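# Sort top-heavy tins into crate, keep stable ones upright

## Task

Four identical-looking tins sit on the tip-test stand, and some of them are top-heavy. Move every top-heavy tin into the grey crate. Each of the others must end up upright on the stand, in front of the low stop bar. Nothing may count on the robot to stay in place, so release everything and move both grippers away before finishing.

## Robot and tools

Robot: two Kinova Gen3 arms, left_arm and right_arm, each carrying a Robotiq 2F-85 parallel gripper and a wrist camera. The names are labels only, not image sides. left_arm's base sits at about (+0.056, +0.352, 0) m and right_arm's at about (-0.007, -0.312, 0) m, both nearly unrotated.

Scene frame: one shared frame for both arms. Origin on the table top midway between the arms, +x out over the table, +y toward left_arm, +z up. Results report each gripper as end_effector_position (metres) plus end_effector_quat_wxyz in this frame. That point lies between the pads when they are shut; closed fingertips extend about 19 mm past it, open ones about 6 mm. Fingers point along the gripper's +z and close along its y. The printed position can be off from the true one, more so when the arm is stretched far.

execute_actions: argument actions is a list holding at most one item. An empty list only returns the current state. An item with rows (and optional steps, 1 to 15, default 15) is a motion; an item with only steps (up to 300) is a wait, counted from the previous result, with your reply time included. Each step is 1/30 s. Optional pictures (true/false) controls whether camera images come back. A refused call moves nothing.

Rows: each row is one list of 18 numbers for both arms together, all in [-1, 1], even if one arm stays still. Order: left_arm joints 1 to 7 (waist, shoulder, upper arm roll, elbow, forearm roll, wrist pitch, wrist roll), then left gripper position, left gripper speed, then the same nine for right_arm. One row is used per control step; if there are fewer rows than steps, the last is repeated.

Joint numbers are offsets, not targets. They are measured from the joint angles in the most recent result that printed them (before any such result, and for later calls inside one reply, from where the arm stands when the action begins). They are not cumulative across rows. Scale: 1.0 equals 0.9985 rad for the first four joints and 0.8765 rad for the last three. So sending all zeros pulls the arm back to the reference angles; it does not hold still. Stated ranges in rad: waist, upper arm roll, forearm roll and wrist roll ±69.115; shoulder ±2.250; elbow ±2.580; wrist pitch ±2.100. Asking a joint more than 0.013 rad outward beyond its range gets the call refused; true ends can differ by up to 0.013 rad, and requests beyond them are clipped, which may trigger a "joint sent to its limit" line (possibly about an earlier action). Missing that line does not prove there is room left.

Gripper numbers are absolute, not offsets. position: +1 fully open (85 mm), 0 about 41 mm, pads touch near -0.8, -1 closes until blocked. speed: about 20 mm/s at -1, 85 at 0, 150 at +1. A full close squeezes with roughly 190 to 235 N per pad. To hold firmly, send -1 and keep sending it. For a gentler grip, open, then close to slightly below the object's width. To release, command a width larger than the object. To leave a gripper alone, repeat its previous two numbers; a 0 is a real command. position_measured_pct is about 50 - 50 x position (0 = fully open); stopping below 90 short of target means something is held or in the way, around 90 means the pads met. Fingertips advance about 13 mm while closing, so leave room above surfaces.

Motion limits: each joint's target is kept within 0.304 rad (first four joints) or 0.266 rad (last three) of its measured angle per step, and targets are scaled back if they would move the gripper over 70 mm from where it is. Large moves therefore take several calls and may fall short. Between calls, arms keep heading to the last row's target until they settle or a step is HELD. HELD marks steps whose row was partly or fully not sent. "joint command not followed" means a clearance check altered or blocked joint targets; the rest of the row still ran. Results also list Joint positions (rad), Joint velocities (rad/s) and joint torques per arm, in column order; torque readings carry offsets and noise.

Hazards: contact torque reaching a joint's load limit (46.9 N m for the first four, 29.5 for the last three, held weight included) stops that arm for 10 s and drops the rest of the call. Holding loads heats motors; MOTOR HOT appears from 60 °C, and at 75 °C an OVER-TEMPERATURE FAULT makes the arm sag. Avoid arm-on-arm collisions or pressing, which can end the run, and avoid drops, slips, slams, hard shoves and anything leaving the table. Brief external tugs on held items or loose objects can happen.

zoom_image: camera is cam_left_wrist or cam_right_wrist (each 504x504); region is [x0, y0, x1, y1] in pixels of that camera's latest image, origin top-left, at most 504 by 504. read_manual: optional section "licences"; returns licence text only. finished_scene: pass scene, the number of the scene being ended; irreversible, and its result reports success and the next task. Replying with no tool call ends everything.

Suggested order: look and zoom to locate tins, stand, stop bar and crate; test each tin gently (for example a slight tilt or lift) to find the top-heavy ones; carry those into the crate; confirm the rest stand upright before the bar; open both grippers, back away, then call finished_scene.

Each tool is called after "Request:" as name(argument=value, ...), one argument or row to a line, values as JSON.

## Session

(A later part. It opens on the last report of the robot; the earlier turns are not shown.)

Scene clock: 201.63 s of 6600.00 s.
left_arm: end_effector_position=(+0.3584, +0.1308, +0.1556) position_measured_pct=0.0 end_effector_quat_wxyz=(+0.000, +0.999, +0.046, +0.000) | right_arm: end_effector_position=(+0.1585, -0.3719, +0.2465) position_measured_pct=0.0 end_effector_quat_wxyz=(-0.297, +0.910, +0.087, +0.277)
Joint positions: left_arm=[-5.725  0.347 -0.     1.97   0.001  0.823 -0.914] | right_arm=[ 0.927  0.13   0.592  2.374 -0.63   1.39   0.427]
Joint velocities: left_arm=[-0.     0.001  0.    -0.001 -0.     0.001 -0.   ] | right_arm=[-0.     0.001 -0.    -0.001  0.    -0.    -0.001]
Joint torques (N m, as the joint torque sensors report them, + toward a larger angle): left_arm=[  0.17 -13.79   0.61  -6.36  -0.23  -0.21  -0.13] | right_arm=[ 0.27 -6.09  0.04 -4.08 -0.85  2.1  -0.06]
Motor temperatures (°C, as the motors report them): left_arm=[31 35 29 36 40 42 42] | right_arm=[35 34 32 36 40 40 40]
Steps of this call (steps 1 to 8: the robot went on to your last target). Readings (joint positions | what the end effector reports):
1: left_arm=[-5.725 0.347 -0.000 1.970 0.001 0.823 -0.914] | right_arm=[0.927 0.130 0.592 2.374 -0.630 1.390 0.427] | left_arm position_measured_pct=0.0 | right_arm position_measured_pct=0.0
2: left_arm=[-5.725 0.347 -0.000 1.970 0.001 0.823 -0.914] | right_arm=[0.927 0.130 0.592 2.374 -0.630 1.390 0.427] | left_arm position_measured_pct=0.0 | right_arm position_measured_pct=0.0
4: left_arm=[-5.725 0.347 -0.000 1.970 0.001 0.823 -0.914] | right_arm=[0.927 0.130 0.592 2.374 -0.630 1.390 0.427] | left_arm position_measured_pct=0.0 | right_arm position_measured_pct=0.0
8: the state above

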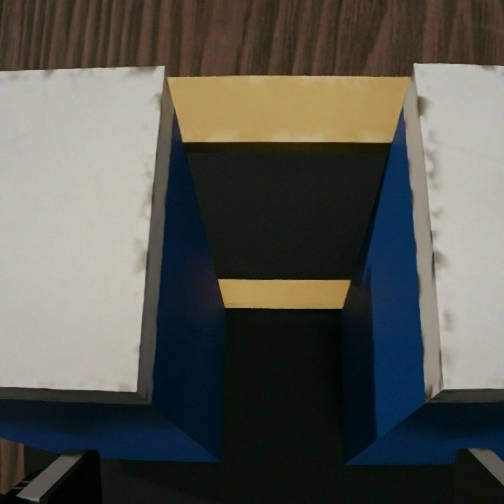

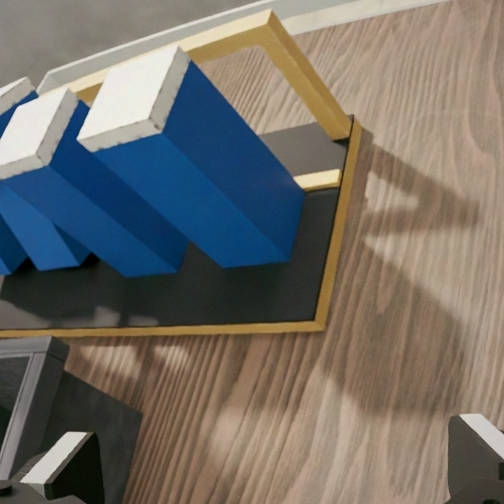

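Request:
execute_actions(
  actions=[
    {"rows":[[0.0026,-0.0022,0,0.0034,0,-0.0014,0.003,1,0,0,0,0,0,0,0,0,1,0],[0.0052,-0.0043,0,0.0068,0,-0.0028,0.006,1,0,0,0,0,0,0,0,0,1,0],[0.0078,-0.0065,0,0.0102,0,-0.0042,0.009,1,0,0,0,0,0,0,0,0,1,0],[0.0104,-0.0087,0,0.0136,0,-0.0056,0.012,1,0,0,0,0,0,0,0,0,1,0],[0.013,-0.0109,0,0.017,0,-0.007,0.015,1,0,0,0,0,0,0,0,0,1,0],[0.0156,-0.013,0,0.0204,0,-0.0084,0.018,1,0,0,0,0,0,0,0,0,1,0],[0.0182,-0.0152,0,0.0238,0,-0.0098,0.021,1,0,0,0,0,0,0,0,0,1,0],[0.0208,-0.0174,0,0.0273,0,-0.0113,0.024,1,0,0,0,0,0,0,0,0,1,0],[0.0234,-0.0195,0,0.0307,0,-0.0127,0.027,1,0,0,0,0,0,0,0,0,1,0],[0.026,-0.0217,0,0.0341,0,-0.0141,0.03,1,0,0,0,0,0,0,0,0,1,0],[0.0286,-0.0239,0,0.0375,0,-0.0155,0.033,1,0,0,0,0,0,0,0,0,1,0],[0.0312,-0.026,0,0.0409,0,-0.0169,0.036,1,0,0,0,0,0,0,0,0,1,0],[0.0338,-0.0282,0,0.0443,0,-0.0183,0.039,1,0,0,0,0,0,0,0,0,1,0],[0.0364,-0.0304,0,0.0477,0,-0.0197,0.042,1,0,0,0,0,0,0,0,0,1,0],[0.039,-0.0326,0,0.0511,0,-0.0211,0.045,1,0,0,0,0,0,0,0,0,1,0]],"steps":15},
  ],
  pictures=false,
)

Request:
execute_actions(
  actions=[
    {"rows":[[0.0052,-0.0043,0,0.0068,0,-0.0028,0.006,1,0,0,0,0,0,0,0,0,1,0],[0.0078,-0.0065,0,0.0102,0,-0.0042,0.009,1,0,0,0,0,0,0,0,0,1,0],[0.0104,-0.0087,0,0.0136,0,-0.0056,0.012,1,0,0,0,0,0,0,0,0,1,0],[0.013,-0.0109,0,0.017,0,-0.007,0.015,1,0,0,0,0,0,0,0,0,1,0],[0.0156,-0.013,0,0.0204,0,-0.0084,0.018,1,0,0,0,0,0,0,0,0,1,0],[0.0182,-0.0152,0,0.0238,0,-0.0098,0.021,1,0,0,0,0,0,0,0,0,1,0],[0.0208,-0.0174,0,0.0273,0,-0.0113,0.024,1,0,0,0,0,0,0,0,0,1,0],[0.0234,-0.0195,0,0.0307,0,-0.0127,0.027,1,0,0,0,0,0,0,0,0,1,0],[0.026,-0.0217,0,0.0341,0,-0.0141,0.03,1,0,0,0,0,0,0,0,0,1,0],[0.0286,-0.0239,0,0.0375,0,-0.0155,0.033,1,0,0,0,0,0,0,0,0,1,0],[0.0312,-0.026,0,0.0409,0,-0.0169,0.036,1,0,0,0,0,0,0,0,0,1,0],[0.0338,-0.0282,0,0.0443,0,-0.0183,0.039,1,0,0,0,0,0,0,0,0,1,0],[0.0364,-0.0304,0,0.0477,0,-0.0197,0.042,1,0,0,0,0,0,0,0,0,1,0],[0.039,-0.0326,0,0.0511,0,-0.0211,0.045,1,0,0,0,0,0,0,0,0,1,0],[0.043,-0.0358,0,0.0562,0,-0.0232,0.0495,1,0,0,0,0,0,0,0,0,1,0]],"steps":15},
  ],
  pictures=false,
)

Request:
execute_actions(
  actions=[
    {"steps":10},
  ],
)

Scene clock: 217.30 s of 6600.00 s.
left_arm: end_effector_position=(+0.3388, +0.1290, +0.1559) position_measured_pct=0.0 end_effector_quat_wxyz=(+0.000, +0.999, +0.046, +0.000) | right_arm: end_effector_position=(+0.1585, -0.3719, +0.2465) position_measured_pct=0.0 end_effector_quat_wxyz=(-0.297, +0.910, +0.087, +0.277)
Joint positions: left_arm=[-5.692  0.319 -0.     2.014  0.001  0.807 -0.88 ] | right_arm=[ 0.927  0.13   0.592  2.374 -0.63   1.39   0.427]
Joint velocities: left_arm=[ 0.078 -0.065 -0.001  0.101  0.    -0.037  0.078] | right_arm=[-0.     0.    -0.    -0.    -0.    -0.001 -0.002]
Joint torques (N m, as the joint torque sensors report them, + toward a larger angle): left_arm=[  0.39 -13.08   0.6   -6.26  -0.12  -0.35   0.18] | right_arm=[ 0.24 -6.32 -0.19 -4.39 -0.92  2.19 -0.3 ]
Motor temperatures (°C, as the motors report them): left_arm=[31 35 29 36 40 42 42] | right_arm=[35 34 32 36 40 40 40]
Steps of this call (steps 1 to 15: the robot went on to your last target; steps 16 to 90: nothing new was sent; then 12.17 s passed at rest; steps 91 to 105: all 15 steps of this action). Readings (joint positions | what the end effector reports):
91: left_arm=[-5.725 0.347 -0.000 1.970 0.000 0.823 -0.914] | right_arm=[0.927 0.130 0.592 2.374 -0.630 1.390 0.427] | left_arm position_measured_pct=0.0 | right_arm position_measured_pct=0.0
92: left_arm=[-5.723 0.346 -0.000 1.972 0.000 0.822 -0.913] | right_arm=[0.927 0.130 0.592 2.374 -0.630 1.390 0.427] | left_arm position_measured_pct=0.0 | right_arm position_measured_pct=0.0
94: left_arm=[-5.719 0.342 -0.000 1.977 0.000 0.821 -0.909] | right_arm=[0.927 0.130 0.592 2.374 -0.630 1.390 0.427] | left_arm position_measured_pct=0.0 | right_arm position_measured_pct=0.0
98: left_arm=[-5.710 0.334 -0.000 1.990 0.001 0.816 -0.898] | right_arm=[0.927 0.130 0.592 2.374 -0.630 1.390 0.427] | left_arm position_measured_pct=0.0 | right_arm position_measured_pct=0.0
105: the state above

Scene clock: 217.80 s of 6600.00 s.
left_arm: end_effector_position=(+0.3178, +0.1283, +0.1558) position_measured_pct=0.0 end_effector_quat_wxyz=(+0.000, +0.999, +0.046, +0.000) | right_arm: end_effector_position=(+0.1585, -0.3719, +0.2465) position_measured_pct=0.0 end_effector_quat_wxyz=(-0.297, +0.910, +0.087, +0.277)
Joint positions: left_arm=[-5.655  0.289 -0.     2.061  0.001  0.79  -0.844] | right_arm=[ 0.927  0.13   0.592  2.374 -0.63   1.39   0.427]
Joint velocities: left_arm=[ 0.088 -0.073 -0.003  0.111 -0.002 -0.041  0.085] | right_arm=[ 0.001  0.001 -0.    -0.    -0.     0.001 -0.001]
Joint torques (N m, as the joint torque sensors report them, + toward a larger angle): left_arm=[  0.22 -12.45   0.43  -5.71  -0.12  -0.16   0.02] | right_arm=[ 0.37 -6.26  0.1  -4.51 -0.83  2.08  0.21]
Motor temperatures (°C, as the motors report them): left_arm=[31 35 29 36 40 42 42] | right_arm=[35 34 32 36 40 40 40]
Steps of this call (steps 1 to 15: all 15 steps of this action). Readings (joint positions | what the end effector reports):
1: left_arm=[-5.689 0.318 -0.000 2.017 0.001 0.806 -0.878] | right_arm=[0.927 0.130 0.592 2.374 -0.630 1.390 0.427] | left_arm position_measured_pct=0.0 | right_arm position_measured_pct=0.0
2: left_arm=[-5.688 0.316 0.000 2.019 0.001 0.806 -0.876] | right_arm=[0.927 0.130 0.592 2.374 -0.630 1.390 0.427] | left_arm position_measured_pct=0.0 | right_arm position_measured_pct=0.0
4: left_arm=[-5.684 0.313 -0.000 2.024 0.001 0.804 -0.872] | right_arm=[0.927 0.130 0.592 2.374 -0.630 1.390 0.427] | left_arm position_measured_pct=0.0 | right_arm position_measured_pct=0.0
8: left_arm=[-5.674 0.304 -0.000 2.037 0.001 0.799 -0.862] | right_arm=[0.927 0.130 0.592 2.374 -0.630 1.390 0.427] | left_arm position_measured_pct=0.0 | right_arm position_measured_pct=0.0
15: the state above

Scene clock: 218.13 s of 6600.00 s.
left_arm: end_effector_position=(+0.3139, +0.1284, +0.1557) position_measured_pct=0.0 end_effector_quat_wxyz=(+0.000, +0.999, +0.046, +0.000) | right_arm: end_effector_position=(+0.1585, -0.3719, +0.2465) position_measured_pct=0.0 end_effector_quat_wxyz=(-0.297, +0.910, +0.087, +0.277)
Joint positions: left_arm=[-5.649  0.284 -0.     2.07   0.001  0.787 -0.837] | right_arm=[ 0.927  0.13   0.592  2.374 -0.63   1.39   0.427]
Joint velocities: left_arm=[ 0.004 -0.002 -0.     0.    -0.     0.     0.001] | right_arm=[ 0.     0.001 -0.     0.     0.    -0.    -0.001]
Joint torques (N m, as the joint torque sensors report them, + toward a larger angle): left_arm=[  0.1  -12.12   0.24  -5.65  -0.18  -0.03  -0.25] | right_arm=[ 0.1  -5.98  0.61 -4.04 -0.77  1.95 -0.06]
Motor temperatures (°C, as the motors report them): left_arm=[31 35 29 36 40 42 42] | right_arm=[35 34 32 36 40 40 40]
Steps of this call (steps 1 to 10: the robot went on to your last target). Readings (joint positions | what the end effector reports):
1: left_arm=[-5.653 0.287 -0.000 2.065 0.001 0.789 -0.841] | right_arm=[0.927 0.130 0.592 2.374 -0.630 1.390 0.427] | left_arm position_measured_pct=0.0 | right_arm position_measured_pct=0.0
2: left_arm=[-5.651 0.286 0.000 2.067 0.001 0.788 -0.839] | right_arm=[0.927 0.130 0.592 2.374 -0.630 1.390 0.427] | left_arm position_measured_pct=0.0 | right_arm position_measured_pct=0.0
4: left_arm=[-5.650 0.285 0.000 2.069 0.001 0.787 -0.837] | right_arm=[0.927 0.130 0.592 2.374 -0.630 1.390 0.427] | left_arm position_measured_pct=0.0 | right_arm position_measured_pct=0.0
8: left_arm=[-5.649 0.284 -0.000 2.070 0.001 0.787 -0.837] | right_arm=[0.927 0.130 0.592 2.374 -0.630 1.390 0.427] | left_arm position_measured_pct=0.0 | right_arm position_measured_pct=0.0
10: the state above

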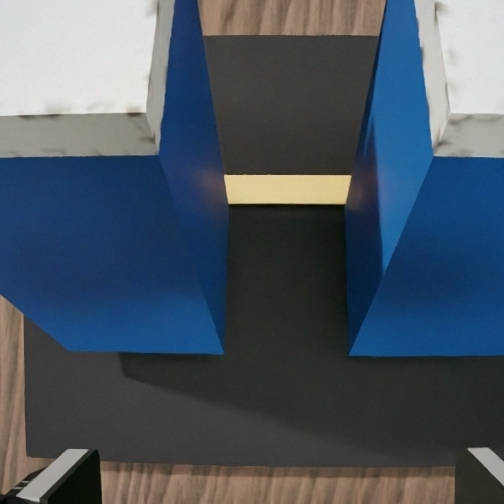

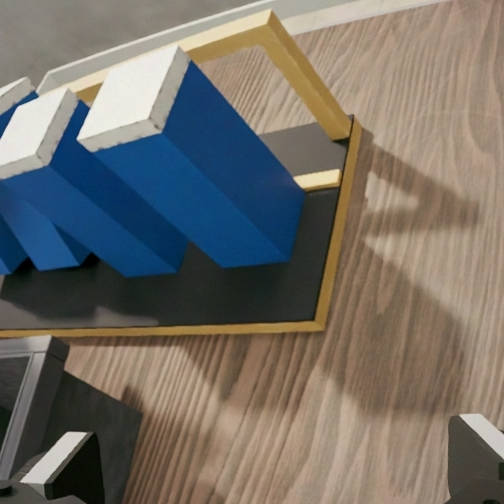

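Request:
execute_actions(
  actions=[
    {"rows":[[0.012,-0.0065,0,0.0103,0,-0.0042,0.014,1,0,0,0,0,0,0,0,0,1,0],[0.024,-0.0129,0,0.0206,0,-0.0085,0.028,1,0,0,0,0,0,0,0,0,1,0],[0.036,-0.0194,0,0.031,0,-0.0127,0.042,1,0,0,0,0,0,0,0,0,1,0],[0.048,-0.0258,0,0.0413,0,-0.017,0.056,1,0,0,0,0,0,0,0,0,1,0],[0.0603,-0.0323,0,0.0516,0,-0.0212,0.0703,1,0,0,0,0,0,0,0,0,1,0]],"steps":11},
  ],
  pictures=false,
)

Request:
execute_actions(
  actions=[
    {"rows":[[0.019,0.0158,0,-0.0248,0,0.0102,0.0217,1,0,0,0,0,0,0,0,0,1,0],[0.0381,0.0317,0,-0.0496,0,0.0204,0.0433,1,0,0,0,0,0,0,0,0,1,0],[0.0571,0.0475,0,-0.0744,0,0.0306,0.065,1,0,0,0,0,0,0,0,0,1,0],[0.0761,0.0633,0,-0.0992,0,0.0408,0.0867,1,0,0,0,0,0,0,0,0,1,0],[0.0951,0.0791,0,-0.124,0,0.051,0.1084,1,0,0,0,0,0,0,0,0,1,0],[0.1142,0.095,0,-0.1488,0,0.0612,0.13,1,0,0,0,0,0,0,0,0,1,0],[0.1332,0.1108,0,-0.1736,0,0.0714,0.1517,1,0,0,0,0,0,0,0,0,1,0],[0.1456,0.1258,0,-0.1993,0,0.0836,0.1658,1,0,0,0,0,0,0,0,0,1,0],[0.158,0.1408,0,-0.2249,0,0.0958,0.1799,1,0,0,0,0,0,0,0,0,1,0],[0.1703,0.1557,0,-0.2506,0,0.1079,0.194,1,0,0,0,0,0,0,0,0,1,0],[0.1827,0.1707,0,-0.2762,0,0.1201,0.2081,1,0,0,0,0,0,0,0,0,1,0],[0.1951,0.1857,0,-0.3019,0,0.1323,0.2223,1,0,0,0,0,0,0,0,0,1,0],[0.2075,0.2007,0,-0.3276,0,0.1445,0.2364,1,0,0,0,0,0,0,0,0,1,0],[0.2198,0.2156,0,-0.3532,0,0.1566,0.2505,1,0,0,0,0,0,0,0,0,1,0],[0.2322,0.2306,0,-0.3789,0,0.1688,0.2646,1,0,0,0,0,0,0,0,0,1,0]],"steps":15},
  ],
  pictures=false,
)

Request:
execute_actions(
  actions=[
    {"steps":10},
  ],
  pictures=false,
)

Request:
execute_actions(
  actions=[
    {"rows":[[0.0082,0.0142,0,-0.0261,0,0.0136,0.0093,1,0,0,0,0,0,0,0,0,1,0],[0.0163,0.0283,0,-0.0522,0,0.0272,0.0186,1,0,0,0,0,0,0,0,0,1,0],[0.0245,0.0425,0,-0.0782,0,0.0408,0.0279,1,0,0,0,0,0,0,0,0,1,0],[0.0327,0.0566,0,-0.1043,0,0.0544,0.0372,1,0,0,0,0,0,0,0,0,1,0],[0.0408,0.0708,0,-0.1304,0,0.0679,0.0465,1,0,0,0,0,0,0,0,0,1,0],[0.049,0.0849,0,-0.1565,0,0.0815,0.0558,1,0,0,0,0,0,0,0,0,1,0],[0.0572,0.0991,0,-0.1826,0,0.0951,0.0651,1,0,0,0,0,0,0,0,0,1,0],[0.0653,0.1132,0,-0.2086,0,0.1087,0.0744,1,0,0,0,0,0,0,0,0,1,0],[0.0735,0.1274,0,-0.2347,0,0.1223,0.0837,1,0,0,0,0,0,0,0,0,1,0]],"steps":15},
  ],
  pictures=false,
)

Request:
execute_actions(
  actions=[
    {"steps":8},
  ],
)

Scene clock: 249.80 s of 6600.00 s.
left_arm: end_effector_position=(+0.2869, +0.1252, +0.1546) position_measured_pct=0.0 end_effector_quat_wxyz=(-0.000, +0.999, +0.048, -0.001) | right_arm: end_effector_position=(+0.1585, -0.3719, +0.2465) position_measured_pct=0.0 end_effector_quat_wxyz=(-0.297, +0.910, +0.087, +0.277)
Joint positions: left_arm=[-5.591  0.253  0.     2.121  0.001  0.769 -0.775] | right_arm=[ 0.927  0.13   0.592  2.374 -0.63   1.39   0.427]
Joint velocities: left_arm=[ 0.022 -0.012 -0.007  0.007 -0.001 -0.007  0.008] | right_arm=[-0.     0.     0.    -0.    -0.     0.001  0.002]
Joint torques (N m, as the joint torque sensors report them, + toward a larger angle): left_arm=[ -0.02 -11.87   0.52  -6.14  -0.04  -0.41  -0.24] | right_arm=[ 0.04 -6.36  0.48 -4.3  -0.72  2.16 -0.12]
Motor temperatures (°C, as the motors report them): left_arm=[31 35 29 36 40 42 42] | right_arm=[35 34 32 36 40 40 40]
Steps of this call (steps 1 to 15: the robot went on to your last target; steps 16 to 90: nothing new was sent; then 28.30 s passed at rest; steps 91 to 101: all 11 steps of this action). Readings (joint positions | what the end effector reports):
91: left_arm=[-5.648 0.283 -0.000 2.070 0.000 0.787 -0.836] | right_arm=[0.927 0.130 0.592 2.374 -0.630 1.390 0.427] | left_arm position_measured_pct=0.0 | right_arm position_measured_pct=0.0
92: left_arm=[-5.642 0.280 -0.001 2.074 0.000 0.785 -0.832] | right_arm=[0.927 0.130 0.592 2.374 -0.630 1.390 0.427] | left_arm position_measured_pct=0.0 | right_arm position_measured_pct=0.0
94: left_arm=[-5.626 0.271 -0.001 2.087 0.000 0.780 -0.816] | right_arm=[0.927 0.130 0.592 2.374 -0.630 1.390 0.427] | left_arm position_measured_pct=0.0 | right_arm position_measured_pct=0.0
98: left_arm=[-5.594 0.255 0.001 2.117 0.001 0.770 -0.780] | right_arm=[0.927 0.130 0.592 2.374 -0.630 1.390 0.427] | left_arm position_measured_pct=0.0 | right_arm position_measured_pct=0.0
101: the state above

Scene clock: 250.30 s of 6600.00 s.
left_arm: end_effector_position=(+0.2999, +0.0172, +0.1550) position_measured_pct=0.0 end_effector_quat_wxyz=(-0.001, +0.999, +0.049, -0.001) | right_arm: end_effector_position=(+0.1585, -0.3719, +0.2465) position_measured_pct=0.0 end_effector_quat_wxyz=(-0.297, +0.910, +0.087, +0.277)
Joint positions: left_arm=[-5.41   0.425  0.     1.843  0.001  0.875 -0.593] | right_arm=[ 0.927  0.13   0.592  2.374 -0.63   1.39   0.427]
Joint velocities: left_arm=[ 0.374  0.435 -0.002 -0.748 -0.     0.307  0.373] | right_arm=[ 0.    -0.    -0.    -0.    -0.    -0.001  0.001]
Joint torques (N m, as the joint torque sensors report them, + toward a larger angle): left_arm=[  0.13 -15.53   1.28  -6.43  -0.05   0.05  -0.26] | right_arm=[ 0.29 -6.02  0.12 -4.6  -0.73  2.11 -0.11]
Motor temperatures (°C, as the motors report them): left_arm=[31 35 29 36 40 42 42] | right_arm=[35 34 32 36 40 40 40]
Steps of this call (steps 1 to 15: all 15 steps of this action). Readings (joint positions | what the end effector reports):
1: left_arm=[-5.590 0.254 -0.000 2.121 0.000 0.769 -0.775] | right_arm=[0.927 0.130 0.592 2.374 -0.630 1.390 0.427] | left_arm position_measured_pct=0.0 | right_arm position_measured_pct=0.0
2: left_arm=[-5.585 0.258 -0.001 2.116 0.000 0.772 -0.771] | right_arm=[0.927 0.130 0.592 2.374 -0.630 1.390 0.427] | left_arm position_measured_pct=0.0 | right_arm position_measured_pct=0.0
4: left_arm=[-5.564 0.277 -0.001 2.092 0.000 0.781 -0.753] | right_arm=[0.927 0.130 0.592 2.374 -0.630 1.390 0.427] | left_arm position_measured_pct=0.0 | right_arm position_measured_pct=0.0
8: left_arm=[-5.504 0.326 -0.000 2.010 0.000 0.809 -0.691] | right_arm=[0.927 0.130 0.592 2.374 -0.630 1.390 0.427] | left_arm position_measured_pct=0.0 | right_arm position_measured_pct=0.0
15: the state above

Scene clock: 250.63 s of 6600.00 s.
left_arm: end_effector_position=(+0.3016, -0.0189, +0.1554) position_measured_pct=0.0 end_effector_quat_wxyz=(+0.000, +0.999, +0.049, -0.000) | right_arm: end_effector_position=(+0.1585, -0.3719, +0.2465) position_measured_pct=0.0 end_effector_quat_wxyz=(-0.297, +0.910, +0.087, +0.277)
Joint positions: left_arm=[-5.361  0.481  0.     1.743  0.001  0.917 -0.544] | right_arm=[ 0.927  0.13   0.592  2.374 -0.63   1.39   0.427]
Joint velocities: left_arm=[ 0.014  0.02  -0.002 -0.002  0.     0.002  0.   ] | right_arm=[ 0.     0.    -0.    -0.002 -0.    -0.001 -0.001]
Joint torques (N m, as the joint torque sensors report them, + toward a larger angle): left_arm=[  0.14 -17.13   0.66  -6.82  -0.09  -0.39  -0.07] | right_arm=[ 0.08 -5.99 -0.14 -4.35 -0.95  1.99 -0.14]
Motor temperatures (°C, as the motors report them): left_arm=[31 35 29 36 40 42 42] | right_arm=[35 34 32 36 40 40 40]
Steps of this call (steps 1 to 10: the robot went on to your last target). Readings (joint positions | what the end effector reports):
1: left_arm=[-5.398 0.439 0.000 1.818 0.001 0.885 -0.581] | right_arm=[0.927 0.130 0.592 2.374 -0.630 1.390 0.427] | left_arm position_measured_pct=0.0 | right_arm position_measured_pct=0.0
2: left_arm=[-5.387 0.452 0.000 1.795 0.001 0.895 -0.569] | right_arm=[0.927 0.130 0.592 2.374 -0.630 1.390 0.427] | left_arm position_measured_pct=0.0 | right_arm position_measured_pct=0.0
4: left_arm=[-5.371 0.470 0.001 1.761 0.001 0.909 -0.552] | right_arm=[0.927 0.130 0.592 2.374 -0.630 1.390 0.427] | left_arm position_measured_pct=0.0 | right_arm position_measured_pct=0.0
8: left_arm=[-5.362 0.480 0.001 1.743 0.001 0.916 -0.544] | right_arm=[0.927 0.130 0.592 2.374 -0.630 1.390 0.427] | left_arm position_measured_pct=0.0 | right_arm position_measured_pct=0.0
10: the state above

Scene clock: 251.13 s of 6600.00 s.
left_arm: end_effector_position=(+0.3090, -0.0899, +0.1571) position_measured_pct=0.0 end_effector_quat_wxyz=(+0.002, +0.999, +0.050, +0.000) | right_arm: end_effector_position=(+0.1585, -0.3719, +0.2465) position_measured_pct=0.0 end_effector_quat_wxyz=(-0.297, +0.910, +0.087, +0.277)
Joint positions: left_arm=[-5.29   0.604  0.001  1.512  0.001  1.022 -0.471] | right_arm=[ 0.927  0.13   0.592  2.374 -0.63   1.39   0.427]
Joint velocities: left_arm=[ 0.02   0.024  0.001 -0.073  0.     0.035  0.025] | right_arm=[ 0.001 -0.001 -0.     0.     0.     0.    -0.001]
Joint torques (N m, as the joint torque sensors report them, + toward a larger angle): left_arm=[ -1.38 -20.67  -0.51  -6.68  -0.25   0.13  -0.04] | right_arm=[-0.07 -6.12 -0.08 -3.99 -0.68  2.08  0.02]
Motor temperatures (°C, as the motors report them): left_arm=[31 35 29 36 40 42 42] | right_arm=[35 34 32 36 40 40 40]
Steps of this call (steps 1 to 15: all 15 steps of this action). Readings (joint positions | what the end effector reports):
1: left_arm=[-5.361 0.482 0.000 1.742 0.001 0.917 -0.543] | right_arm=[0.927 0.130 0.592 2.374 -0.630 1.390 0.427] | left_arm position_measured_pct=0.0 | right_arm position_measured_pct=0.0
2: left_arm=[-5.359 0.486 -0.000 1.738 0.000 0.920 -0.542] | right_arm=[0.927 0.130 0.592 2.374 -0.630 1.390 0.427] | left_arm position_measured_pct=0.0 | right_arm position_measured_pct=0.0
4: left_arm=[-5.350 0.501 -0.000 1.712 0.000 0.931 -0.534] | right_arm=[0.927 0.130 0.592 2.374 -0.630 1.390 0.427] | left_arm position_measured_pct=0.0 | right_arm position_measured_pct=0.0
8: left_arm=[-5.324 0.546 0.000 1.628 0.001 0.969 -0.508] | right_arm=[0.927 0.130 0.592 2.374 -0.630 1.390 0.427] | left_arm position_measured_pct=0.0 | right_arm position_measured_pct=0.0
15: the state above

Scene clock: 251.40 s of 6600.00 s.
left_arm: end_effector_position=(+0.3086, -0.0904, +0.1557) position_measured_pct=0.0 end_effector_quat_wxyz=(+0.001, +0.999, +0.049, -0.000) | right_arm: end_effector_position=(+0.1585, -0.3719, +0.2465) position_measured_pct=0.0 end_effector_quat_wxyz=(-0.297, +0.910, +0.087, +0.277)
Joint positions: left_arm=[-5.288  0.608  0.     1.509  0.001  1.024 -0.47 ] | right_arm=[ 0.927  0.13   0.592  2.374 -0.63   1.39   0.427]
Joint velocities: left_arm=[ 0.005  0.005 -0.001 -0.001  0.001  0.    -0.001] | right_arm=[-0.001  0.001 -0.     0.002 -0.     0.001  0.002]
Joint torques (N m, as the joint torque sensors report them, + toward a larger angle): left_arm=[  0.49 -19.54   0.6   -7.11  -0.14  -0.2   -0.17] | right_arm=[-0.22 -6.18  0.04 -4.06 -1.01  2.23 -0.23]
Motor temperatures (°C, as the motors report them): left_arm=[31 35 29 36 40 42 42] | right_arm=[35 34 32 36 40 40 40]
Steps of this call (steps 1 to 8: the robot went on to your last target). Readings (joint positions | what the end effector reports):
1: left_arm=[-5.290 0.604 0.001 1.510 0.001 1.023 -0.470] | right_arm=[0.927 0.130 0.592 2.374 -0.630 1.390 0.427] | left_arm position_measured_pct=0.0 | right_arm position_measured_pct=0.0
2: left_arm=[-5.289 0.605 0.001 1.509 0.001 1.023 -0.470] | right_arm=[0.927 0.130 0.592 2.374 -0.630 1.390 0.427] | left_arm position_measured_pct=0.0 | right_arm position_measured_pct=0.0
4: left_arm=[-5.289 0.607 0.000 1.509 0.001 1.024 -0.470] | right_arm=[0.927 0.130 0.592 2.374 -0.630 1.390 0.427] | left_arm position_measured_pct=0.0 | right_arm position_measured_pct=0.0
8: the state above

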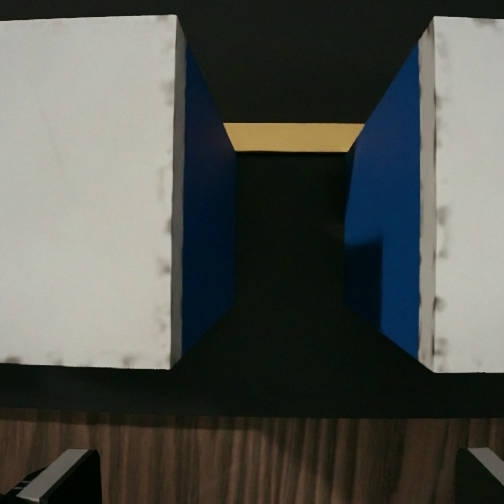

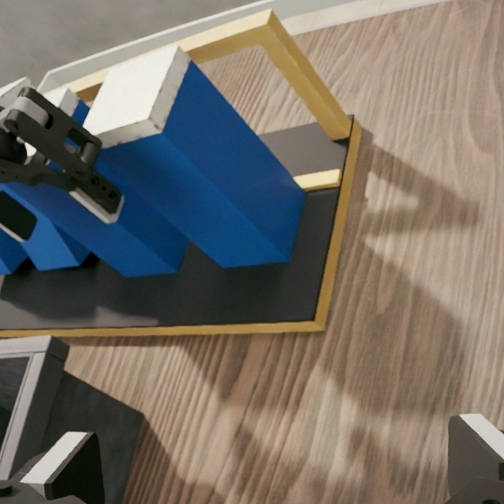

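Request:
execute_actions(
  actions=[],
)

Scene clock: 268.43 s of 6600.00 s.
left_arm: end_effector_position=(+0.3085, -0.0905, +0.1554) position_measured_pct=0.0 end_effector_quat_wxyz=(+0.000, +0.999, +0.049, -0.000) | right_arm: end_effector_position=(+0.1585, -0.3719, +0.2465) position_measured_pct=0.0 end_effector_quat_wxyz=(-0.297, +0.910, +0.087, +0.277)
Joint positions: left_arm=[-5.288  0.608  0.     1.509  0.001  1.024 -0.47 ] | right_arm=[ 0.927  0.13   0.592  2.374 -0.63   1.39   0.427]
Joint velocities: left_arm=[ 0.    -0.     0.001 -0.001  0.001 -0.001  0.001] | right_arm=[-0.     0.002  0.     0.001 -0.    -0.    -0.   ]
Joint torques (N m, as the joint torque sensors report them, + toward a larger angle): left_arm=[  0.41 -19.61   0.87  -7.25  -0.13  -0.35  -0.25] | right_arm=[ 0.22 -6.28  0.07 -4.26 -0.93  2.08 -0.05]
Motor temperatures (°C, as the motors report them): left_arm=[31 35 29 36 40 42 42] | right_arm=[35 34 32 36 40 40 40]
Steps of this call (steps 1 to 15: the robot went on to your last target; steps 16 to 90: nothing new was sent; then 14.03 s passed at rest). Readings (joint positions | what the end effector reports):
1: left_arm=[-5.288 0.608 0.000 1.509 0.001 1.024 -0.470] | right_arm=[0.927 0.130 0.592 2.374 -0.630 1.390 0.427] | left_arm position_measured_pct=0.0 | right_arm position_measured_pct=0.0
2: left_arm=[-5.288 0.608 0.000 1.509 0.001 1.024 -0.470] | right_arm=[0.927 0.130 0.592 2.374 -0.630 1.390 0.427] | left_arm position_measured_pct=0.0 | right_arm position_measured_pct=0.0
4: left_arm=[-5.288 0.608 0.000 1.509 0.001 1.024 -0.470] | right_arm=[0.927 0.130 0.592 2.374 -0.630 1.390 0.427] | left_arm position_measured_pct=0.0 | right_arm position_measured_pct=0.0
8: left_arm=[-5.288 0.608 0.000 1.509 0.001 1.024 -0.470] | right_arm=[0.927 0.130 0.592 2.374 -0.630 1.390 0.427] | left_arm position_measured_pct=0.0 | right_arm position_measured_pct=0.0
90: the state above
All arms were judged still, so your last target was given up. Only a new action makes them travel on or press farther. Fingers that are still opening or closing keep moving.

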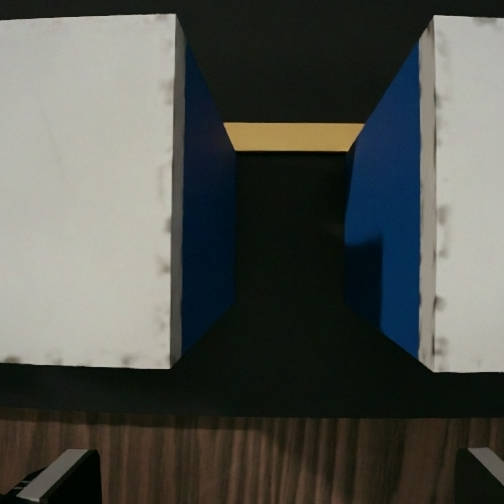

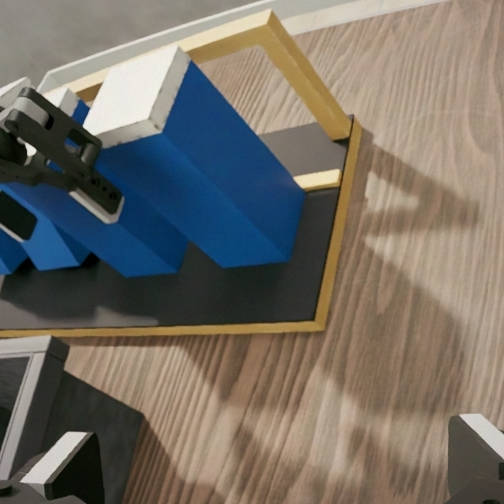

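Request:
execute_actions(
  actions=[
    {"rows": [[-0.0365,0.0272,0,-0.0497,0,0.0264,-0.0422,1,0,0,0,0,0,0,0,0,1,0]], "steps": 15},
  ],
  pictures=false,
)

Request:
execute_actions(
  actions=[
    {"rows": [[-0.0025,0.0015,0,-0.0028,0,0.0016,-0.0029,1,0,0,0,0,0,0,0,0,1,0],[-0.0050,0.0029,0,-0.0057,0,0.0031,-0.0057,1,0,0,0,0,0,0,0,0,1,0],[-0.0075,0.0044,0,-0.0085,0,0.0047,-0.0086,1,0,0,0,0,0,0,0,0,1,0],[-0.0101,0.0059,0,-0.0114,0,0.0062,-0.0114,1,0,0,0,0,0,0,0,0,1,0],[-0.0126,0.0074,0,-0.0142,0,0.0078,-0.0143,1,0,0,0,0,0,0,0,0,1,0],[-0.0151,0.0088,0,-0.0170,0,0.0093,-0.0172,1,0,0,0,0,0,0,0,0,1,0],[-0.0176,0.0103,0,-0.0199,0,0.0109,-0.0200,1,0,0,0,0,0,0,0,0,1,0],[-0.0201,0.0118,0,-0.0227,0,0.0124,-0.0229,1,0,0,0,0,0,0,0,0,1,0],[-0.0226,0.0133,0,-0.0256,0,0.0140,-0.0257,1,0,0,0,0,0,0,0,0,1,0],[-0.0251,0.0147,0,-0.0284,0,0.0155,-0.0286,1,0,0,0,0,0,0,0,0,1,0],[-0.0276,0.0162,0,-0.0312,0,0.0171,-0.0315,1,0,0,0,0,0,0,0,0,1,0],[-0.0302,0.0177,0,-0.0341,0,0.0186,-0.0343,1,0,0,0,0,0,0,0,0,1,0],[-0.0327,0.0192,0,-0.0369,0,0.0202,-0.0372,1,0,0,0,0,0,0,0,0,1,0],[-0.0352,0.0206,0,-0.0398,0,0.0217,-0.0400,1,0,0,0,0,0,0,0,0,1,0],[-0.0377,0.0221,0,-0.0426,0,0.0233,-0.0429,1,0,0,0,0,0,0,0,0,1,0]], "steps": 15},
  ],
  pictures=false,
)

Request:
execute_actions(
  actions=[
    {"steps": 5},
  ],
  pictures=false,
)

Request:
execute_actions(
  actions=[
    {"rows": [[-0.0022,0.0015,0,-0.0029,0,0.0016,-0.0025,1,0,0,0,0,0,0,0,0,1,0],[-0.0044,0.0030,0,-0.0058,0,0.0032,-0.0050,1,0,0,0,0,0,0,0,0,1,0],[-0.0066,0.0045,0,-0.0087,0,0.0048,-0.0075,1,0,0,0,0,0,0,0,0,1,0],[-0.0088,0.0059,0,-0.0116,0,0.0064,-0.0101,1,0,0,0,0,0,0,0,0,1,0],[-0.0110,0.0074,0,-0.0145,0,0.0080,-0.0126,1,0,0,0,0,0,0,0,0,1,0],[-0.0132,0.0089,0,-0.0174,0,0.0096,-0.0151,1,0,0,0,0,0,0,0,0,1,0],[-0.0154,0.0104,0,-0.0203,0,0.0112,-0.0176,1,0,0,0,0,0,0,0,0,1,0],[-0.0177,0.0119,0,-0.0231,0,0.0128,-0.0201,1,0,0,0,0,0,0,0,0,1,0],[-0.0199,0.0134,0,-0.0260,0,0.0144,-0.0226,1,0,0,0,0,0,0,0,0,1,0],[-0.0221,0.0149,0,-0.0289,0,0.0160,-0.0251,1,0,0,0,0,0,0,0,0,1,0],[-0.0243,0.0164,0,-0.0318,0,0.0176,-0.0276,1,0,0,0,0,0,0,0,0,1,0],[-0.0265,0.0178,0,-0.0347,0,0.0192,-0.0302,1,0,0,0,0,0,0,0,0,1,0],[-0.0287,0.0193,0,-0.0376,0,0.0208,-0.0327,1,0,0,0,0,0,0,0,0,1,0],[-0.0309,0.0208,0,-0.0405,0,0.0224,-0.0352,1,0,0,0,0,0,0,0,0,1,0],[-0.0331,0.0223,0,-0.0434,0,0.0240,-0.0377,1,0,0,0,0,0,0,0,0,1,0]], "steps": 15},
  ],
  pictures=false,
)

Request:
execute_actions(
  actions=[
    {"steps": 8},
  ],
)

Scene clock: 302.90 s of 6600.00 s.
left_arm: end_effector_position=(+0.3316, -0.0915, +0.1550) position_measured_pct=0.0 end_effector_quat_wxyz=(+0.000, +0.999, +0.049, -0.000) | right_arm: end_effector_position=(+0.1585, -0.3719, +0.2465) position_measured_pct=0.0 end_effector_quat_wxyz=(-0.297, +0.910, +0.087, +0.277)
Joint positions: left_arm=[-5.324  0.635  0.     1.459  0.001  1.047 -0.507] | right_arm=[ 0.927  0.13   0.592  2.374 -0.63   1.39   0.427]
Joint velocities: left_arm=[-0.003  0.002  0.001 -0.001  0.001 -0.001  0.   ] | right_arm=[-0.     0.    -0.    -0.002 -0.     0.    -0.001]
Joint torques (N m, as the joint torque sensors report them, + toward a larger angle): left_arm=[  0.07 -19.99   0.77  -8.05   0.16  -0.25  -0.13] | right_arm=[ 0.09 -6.42  0.1  -4.3  -0.9   2.02 -0.13]
Motor temperatures (°C, as the motors report them): left_arm=[31 36 29 36 40 42 42] | right_arm=[35 34 32 36 40 40 40]
Steps of this call (steps 1 to 90: nothing new was sent; then 30.97 s passed at rest; steps 91 to 105: all 15 steps of this action). Readings (joint positions | what the end effector reports):
91: left_arm=[-5.289 0.609 0.000 1.508 0.001 1.024 -0.471] | right_arm=[0.927 0.130 0.592 2.374 -0.630 1.390 0.427] | left_arm position_measured_pct=0.0 | right_arm position_measured_pct=0.0
92: left_arm=[-5.293 0.612 0.001 1.503 0.001 1.027 -0.474] | right_arm=[0.927 0.130 0.592 2.374 -0.630 1.390 0.427] | left_arm position_measured_pct=0.0 | right_arm position_measured_pct=0.0
94: left_arm=[-5.311 0.627 0.002 1.480 0.001 1.037 -0.491] | right_arm=[0.927 0.130 0.592 2.374 -0.630 1.390 0.427] | left_arm position_measured_pct=0.0 | right_arm position_measured_pct=0.0
98: left_arm=[-5.323 0.634 -0.001 1.460 0.000 1.046 -0.507] | right_arm=[0.927 0.130 0.592 2.374 -0.630 1.390 0.427] | left_arm position_measured_pct=0.0 | right_arm position_measured_pct=0.0
105: the state above

Scene clock: 303.40 s of 6600.00 s.
left_arm: end_effector_position=(+0.3505, -0.0901, +0.1553) position_measured_pct=0.0 end_effector_quat_wxyz=(+0.001, +0.999, +0.048, -0.001) | right_arm: end_effector_position=(+0.1585, -0.3719, +0.2465) position_measured_pct=0.0 end_effector_quat_wxyz=(-0.297, +0.910, +0.087, +0.277)
Joint positions: left_arm=[-5.356  0.654  0.001  1.422  0.001  1.065 -0.54 ] | right_arm=[ 0.927  0.13   0.592  2.374 -0.63   1.39   0.427]
Joint velocities: left_arm=[-0.077  0.048  0.    -0.085 -0.     0.041 -0.076] | right_arm=[-0.001  0.001 -0.     0.001  0.    -0.001 -0.001]
Joint torques (N m, as the joint torque sensors report them, + toward a larger angle): left_arm=[ -0.66 -20.74   0.07  -7.22  -0.02  -0.27  -0.52] | right_arm=[ 0.25 -6.14 -0.03 -4.07 -0.8   1.98 -0.14]
Motor temperatures (°C, as the motors report them): left_arm=[31 36 29 36 40 42 42] | right_arm=[35 34 32 36 40 40 40]
Steps of this call (steps 1 to 15: all 15 steps of this action). Readings (joint positions | what the end effector reports):
1: left_arm=[-5.325 0.636 0.000 1.459 0.001 1.047 -0.507] | right_arm=[0.927 0.130 0.592 2.374 -0.630 1.390 0.427] | left_arm position_measured_pct=0.0 | right_arm position_measured_pct=0.0
2: left_arm=[-5.326 0.636 0.001 1.457 0.001 1.048 -0.509] | right_arm=[0.927 0.130 0.592 2.374 -0.630 1.390 0.427] | left_arm position_measured_pct=0.0 | right_arm position_measured_pct=0.0
4: left_arm=[-5.329 0.638 0.001 1.453 0.001 1.051 -0.513] | right_arm=[0.927 0.130 0.592 2.374 -0.630 1.390 0.427] | left_arm position_measured_pct=0.0 | right_arm position_measured_pct=0.0
8: left_arm=[-5.337 0.641 0.003 1.441 0.002 1.057 -0.522] | right_arm=[0.927 0.130 0.592 2.374 -0.630 1.390 0.427] | left_arm position_measured_pct=0.0 | right_arm position_measured_pct=0.0
15: the state above

Scene clock: 303.57 s of 6600.00 s.
left_arm: end_effector_position=(+0.3536, -0.0897, +0.1553) position_measured_pct=0.0 end_effector_quat_wxyz=(+0.001, +0.999, +0.048, -0.000) | right_arm: end_effector_position=(+0.1585, -0.3719, +0.2465) position_measured_pct=0.0 end_effector_quat_wxyz=(-0.297, +0.910, +0.087, +0.277)
Joint positions: left_arm=[-5.36   0.657  0.001  1.417  0.001  1.068 -0.545] | right_arm=[ 0.927  0.13   0.592  2.374 -0.63   1.39   0.427]
Joint velocities: left_arm=[-0.004  0.005  0.004 -0.003  0.002  0.004 -0.004] | right_arm=[-0.002 -0.     0.    -0.002  0.     0.     0.   ]
Joint torques (N m, as the joint torque sensors report them, + toward a larger angle): left_arm=[ -0.23 -20.19   0.55  -7.37  -0.26  -0.07  -0.41] | right_arm=[ 0.15 -6.11  0.38 -4.26 -0.55  1.88 -0.2 ]
Motor temperatures (°C, as the motors report them): left_arm=[31 36 29 36 40 42 42] | right_arm=[35 34 32 36 40 40 40]
Steps of this call (steps 1 to 5: the robot went on to your last target). Readings (joint positions | what the end effector reports):
1: left_arm=[-5.358 0.655 0.001 1.420 0.001 1.066 -0.542] | right_arm=[0.927 0.130 0.592 2.374 -0.630 1.390 0.427] | left_arm position_measured_pct=0.0 | right_arm position_measured_pct=0.0
2: left_arm=[-5.359 0.656 0.000 1.418 0.001 1.067 -0.543] | right_arm=[0.927 0.130 0.592 2.374 -0.630 1.390 0.427] | left_arm position_measured_pct=0.0 | right_arm position_measured_pct=0.0
4: left_arm=[-5.360 0.656 0.000 1.417 0.001 1.067 -0.544] | right_arm=[0.927 0.130 0.592 2.374 -0.630 1.390 0.427] | left_arm position_measured_pct=0.0 | right_arm position_measured_pct=0.0
5: the state above

Scene clock: 304.07 s of 6600.00 s.
left_arm: end_effector_position=(+0.3714, -0.0884, +0.1555) position_measured_pct=0.0 end_effector_quat_wxyz=(+0.001, +0.999, +0.048, -0.000) | right_arm: end_effector_position=(+0.1585, -0.3719, +0.2465) position_measured_pct=0.0 end_effector_quat_wxyz=(-0.297, +0.910, +0.087, +0.277)
Joint positions: left_arm=[-5.389  0.676  0.001  1.379  0.001  1.086 -0.573] | right_arm=[ 0.927  0.13   0.592  2.374 -0.63   1.39   0.427]
Joint velocities: left_arm=[-0.066  0.045 -0.001 -0.088 -0.     0.041 -0.066] | right_arm=[ 0.002  0.     0.     0.     0.    -0.001  0.001]
Joint torques (N m, as the joint torque sensors report them, + toward a larger angle): left_arm=[  0.54 -20.82   0.1   -7.95  -0.16  -0.07  -0.44] | right_arm=[ 0.19 -6.34  0.05 -4.42 -0.63  1.88 -0.2 ]
Motor temperatures (°C, as the motors report them): left_arm=[31 36 29 36 40 42 42] | right_arm=[35 34 32 36 40 40 40]
Steps of this call (steps 1 to 15: all 15 steps of this action). Readings (joint positions | what the end effector reports):
1: left_arm=[-5.361 0.657 0.001 1.416 0.001 1.068 -0.545] | right_arm=[0.927 0.130 0.592 2.374 -0.630 1.390 0.427] | left_arm position_measured_pct=0.0 | right_arm position_measured_pct=0.0
2: left_arm=[-5.362 0.658 0.001 1.415 0.001 1.069 -0.546] | right_arm=[0.927 0.130 0.592 2.374 -0.630 1.390 0.427] | left_arm position_measured_pct=0.0 | right_arm position_measured_pct=0.0
4: left_arm=[-5.365 0.660 0.001 1.411 0.002 1.071 -0.549] | right_arm=[0.927 0.130 0.592 2.374 -0.630 1.390 0.427] | left_arm position_measured_pct=0.0 | right_arm position_measured_pct=0.0
8: left_arm=[-5.373 0.665 0.001 1.400 0.001 1.076 -0.558] | right_arm=[0.927 0.130 0.592 2.374 -0.630 1.390 0.427] | left_arm position_measured_pct=0.0 | right_arm position_measured_pct=0.0
15: the state above

Scene clock: 304.33 s of 6600.00 s.
left_arm: end_effector_position=(+0.3743, -0.0880, +0.1555) position_measured_pct=0.0 end_effector_quat_wxyz=(+0.001, +0.999, +0.048, -0.000) | right_arm: end_effector_position=(+0.1585, -0.3719, +0.2465) position_measured_pct=0.0 end_effector_quat_wxyz=(-0.297, +0.910, +0.087, +0.277)
Joint positions: left_arm=[-5.393  0.679  0.001  1.374  0.001  1.089 -0.578] | right_arm=[ 0.927  0.13   0.592  2.374 -0.63   1.39   0.427]
Joint velocities: left_arm=[-0.002  0.002  0.001 -0.     0.     0.    -0.001] | right_arm=[ 0.001 -0.001  0.     0.002  0.     0.     0.001]
Joint torques (N m, as the joint torque sensors report them, + toward a larger angle): left_arm=[ -0.09 -21.13   0.38  -7.63  -0.34  -0.16  -0.14] | right_arm=[ 0.11 -6.66  0.52 -4.16 -0.54  1.85 -0.01]
Motor temperatures (°C, as the motors report them): left_arm=[31 36 29 36 40 42 42] | right_arm=[35 34 32 36 40 40 40]
Steps of this call (steps 1 to 8: the robot went on to your last target). Readings (joint positions | what the end effector reports):
1: left_arm=[-5.390 0.677 0.001 1.377 0.001 1.087 -0.575] | right_arm=[0.927 0.130 0.592 2.374 -0.630 1.390 0.427] | left_arm position_measured_pct=0.0 | right_arm position_measured_pct=0.0
2: left_arm=[-5.392 0.678 0.000 1.375 0.001 1.088 -0.577] | right_arm=[0.927 0.130 0.592 2.374 -0.630 1.390 0.427] | left_arm position_measured_pct=0.0 | right_arm position_measured_pct=0.0
4: left_arm=[-5.392 0.678 0.000 1.374 0.001 1.088 -0.577] | right_arm=[0.927 0.130 0.592 2.374 -0.630 1.390 0.427] | left_arm position_measured_pct=0.0 | right_arm position_measured_pct=0.0
8: the state above

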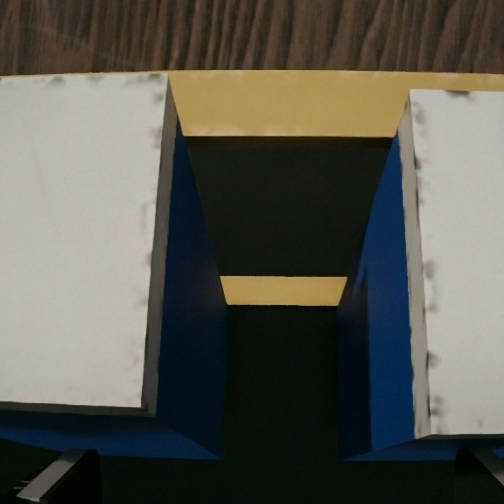

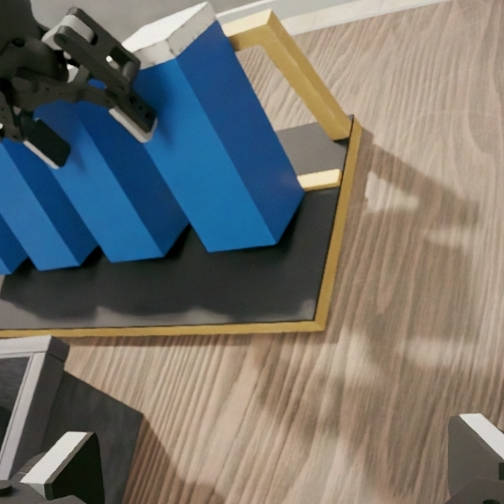

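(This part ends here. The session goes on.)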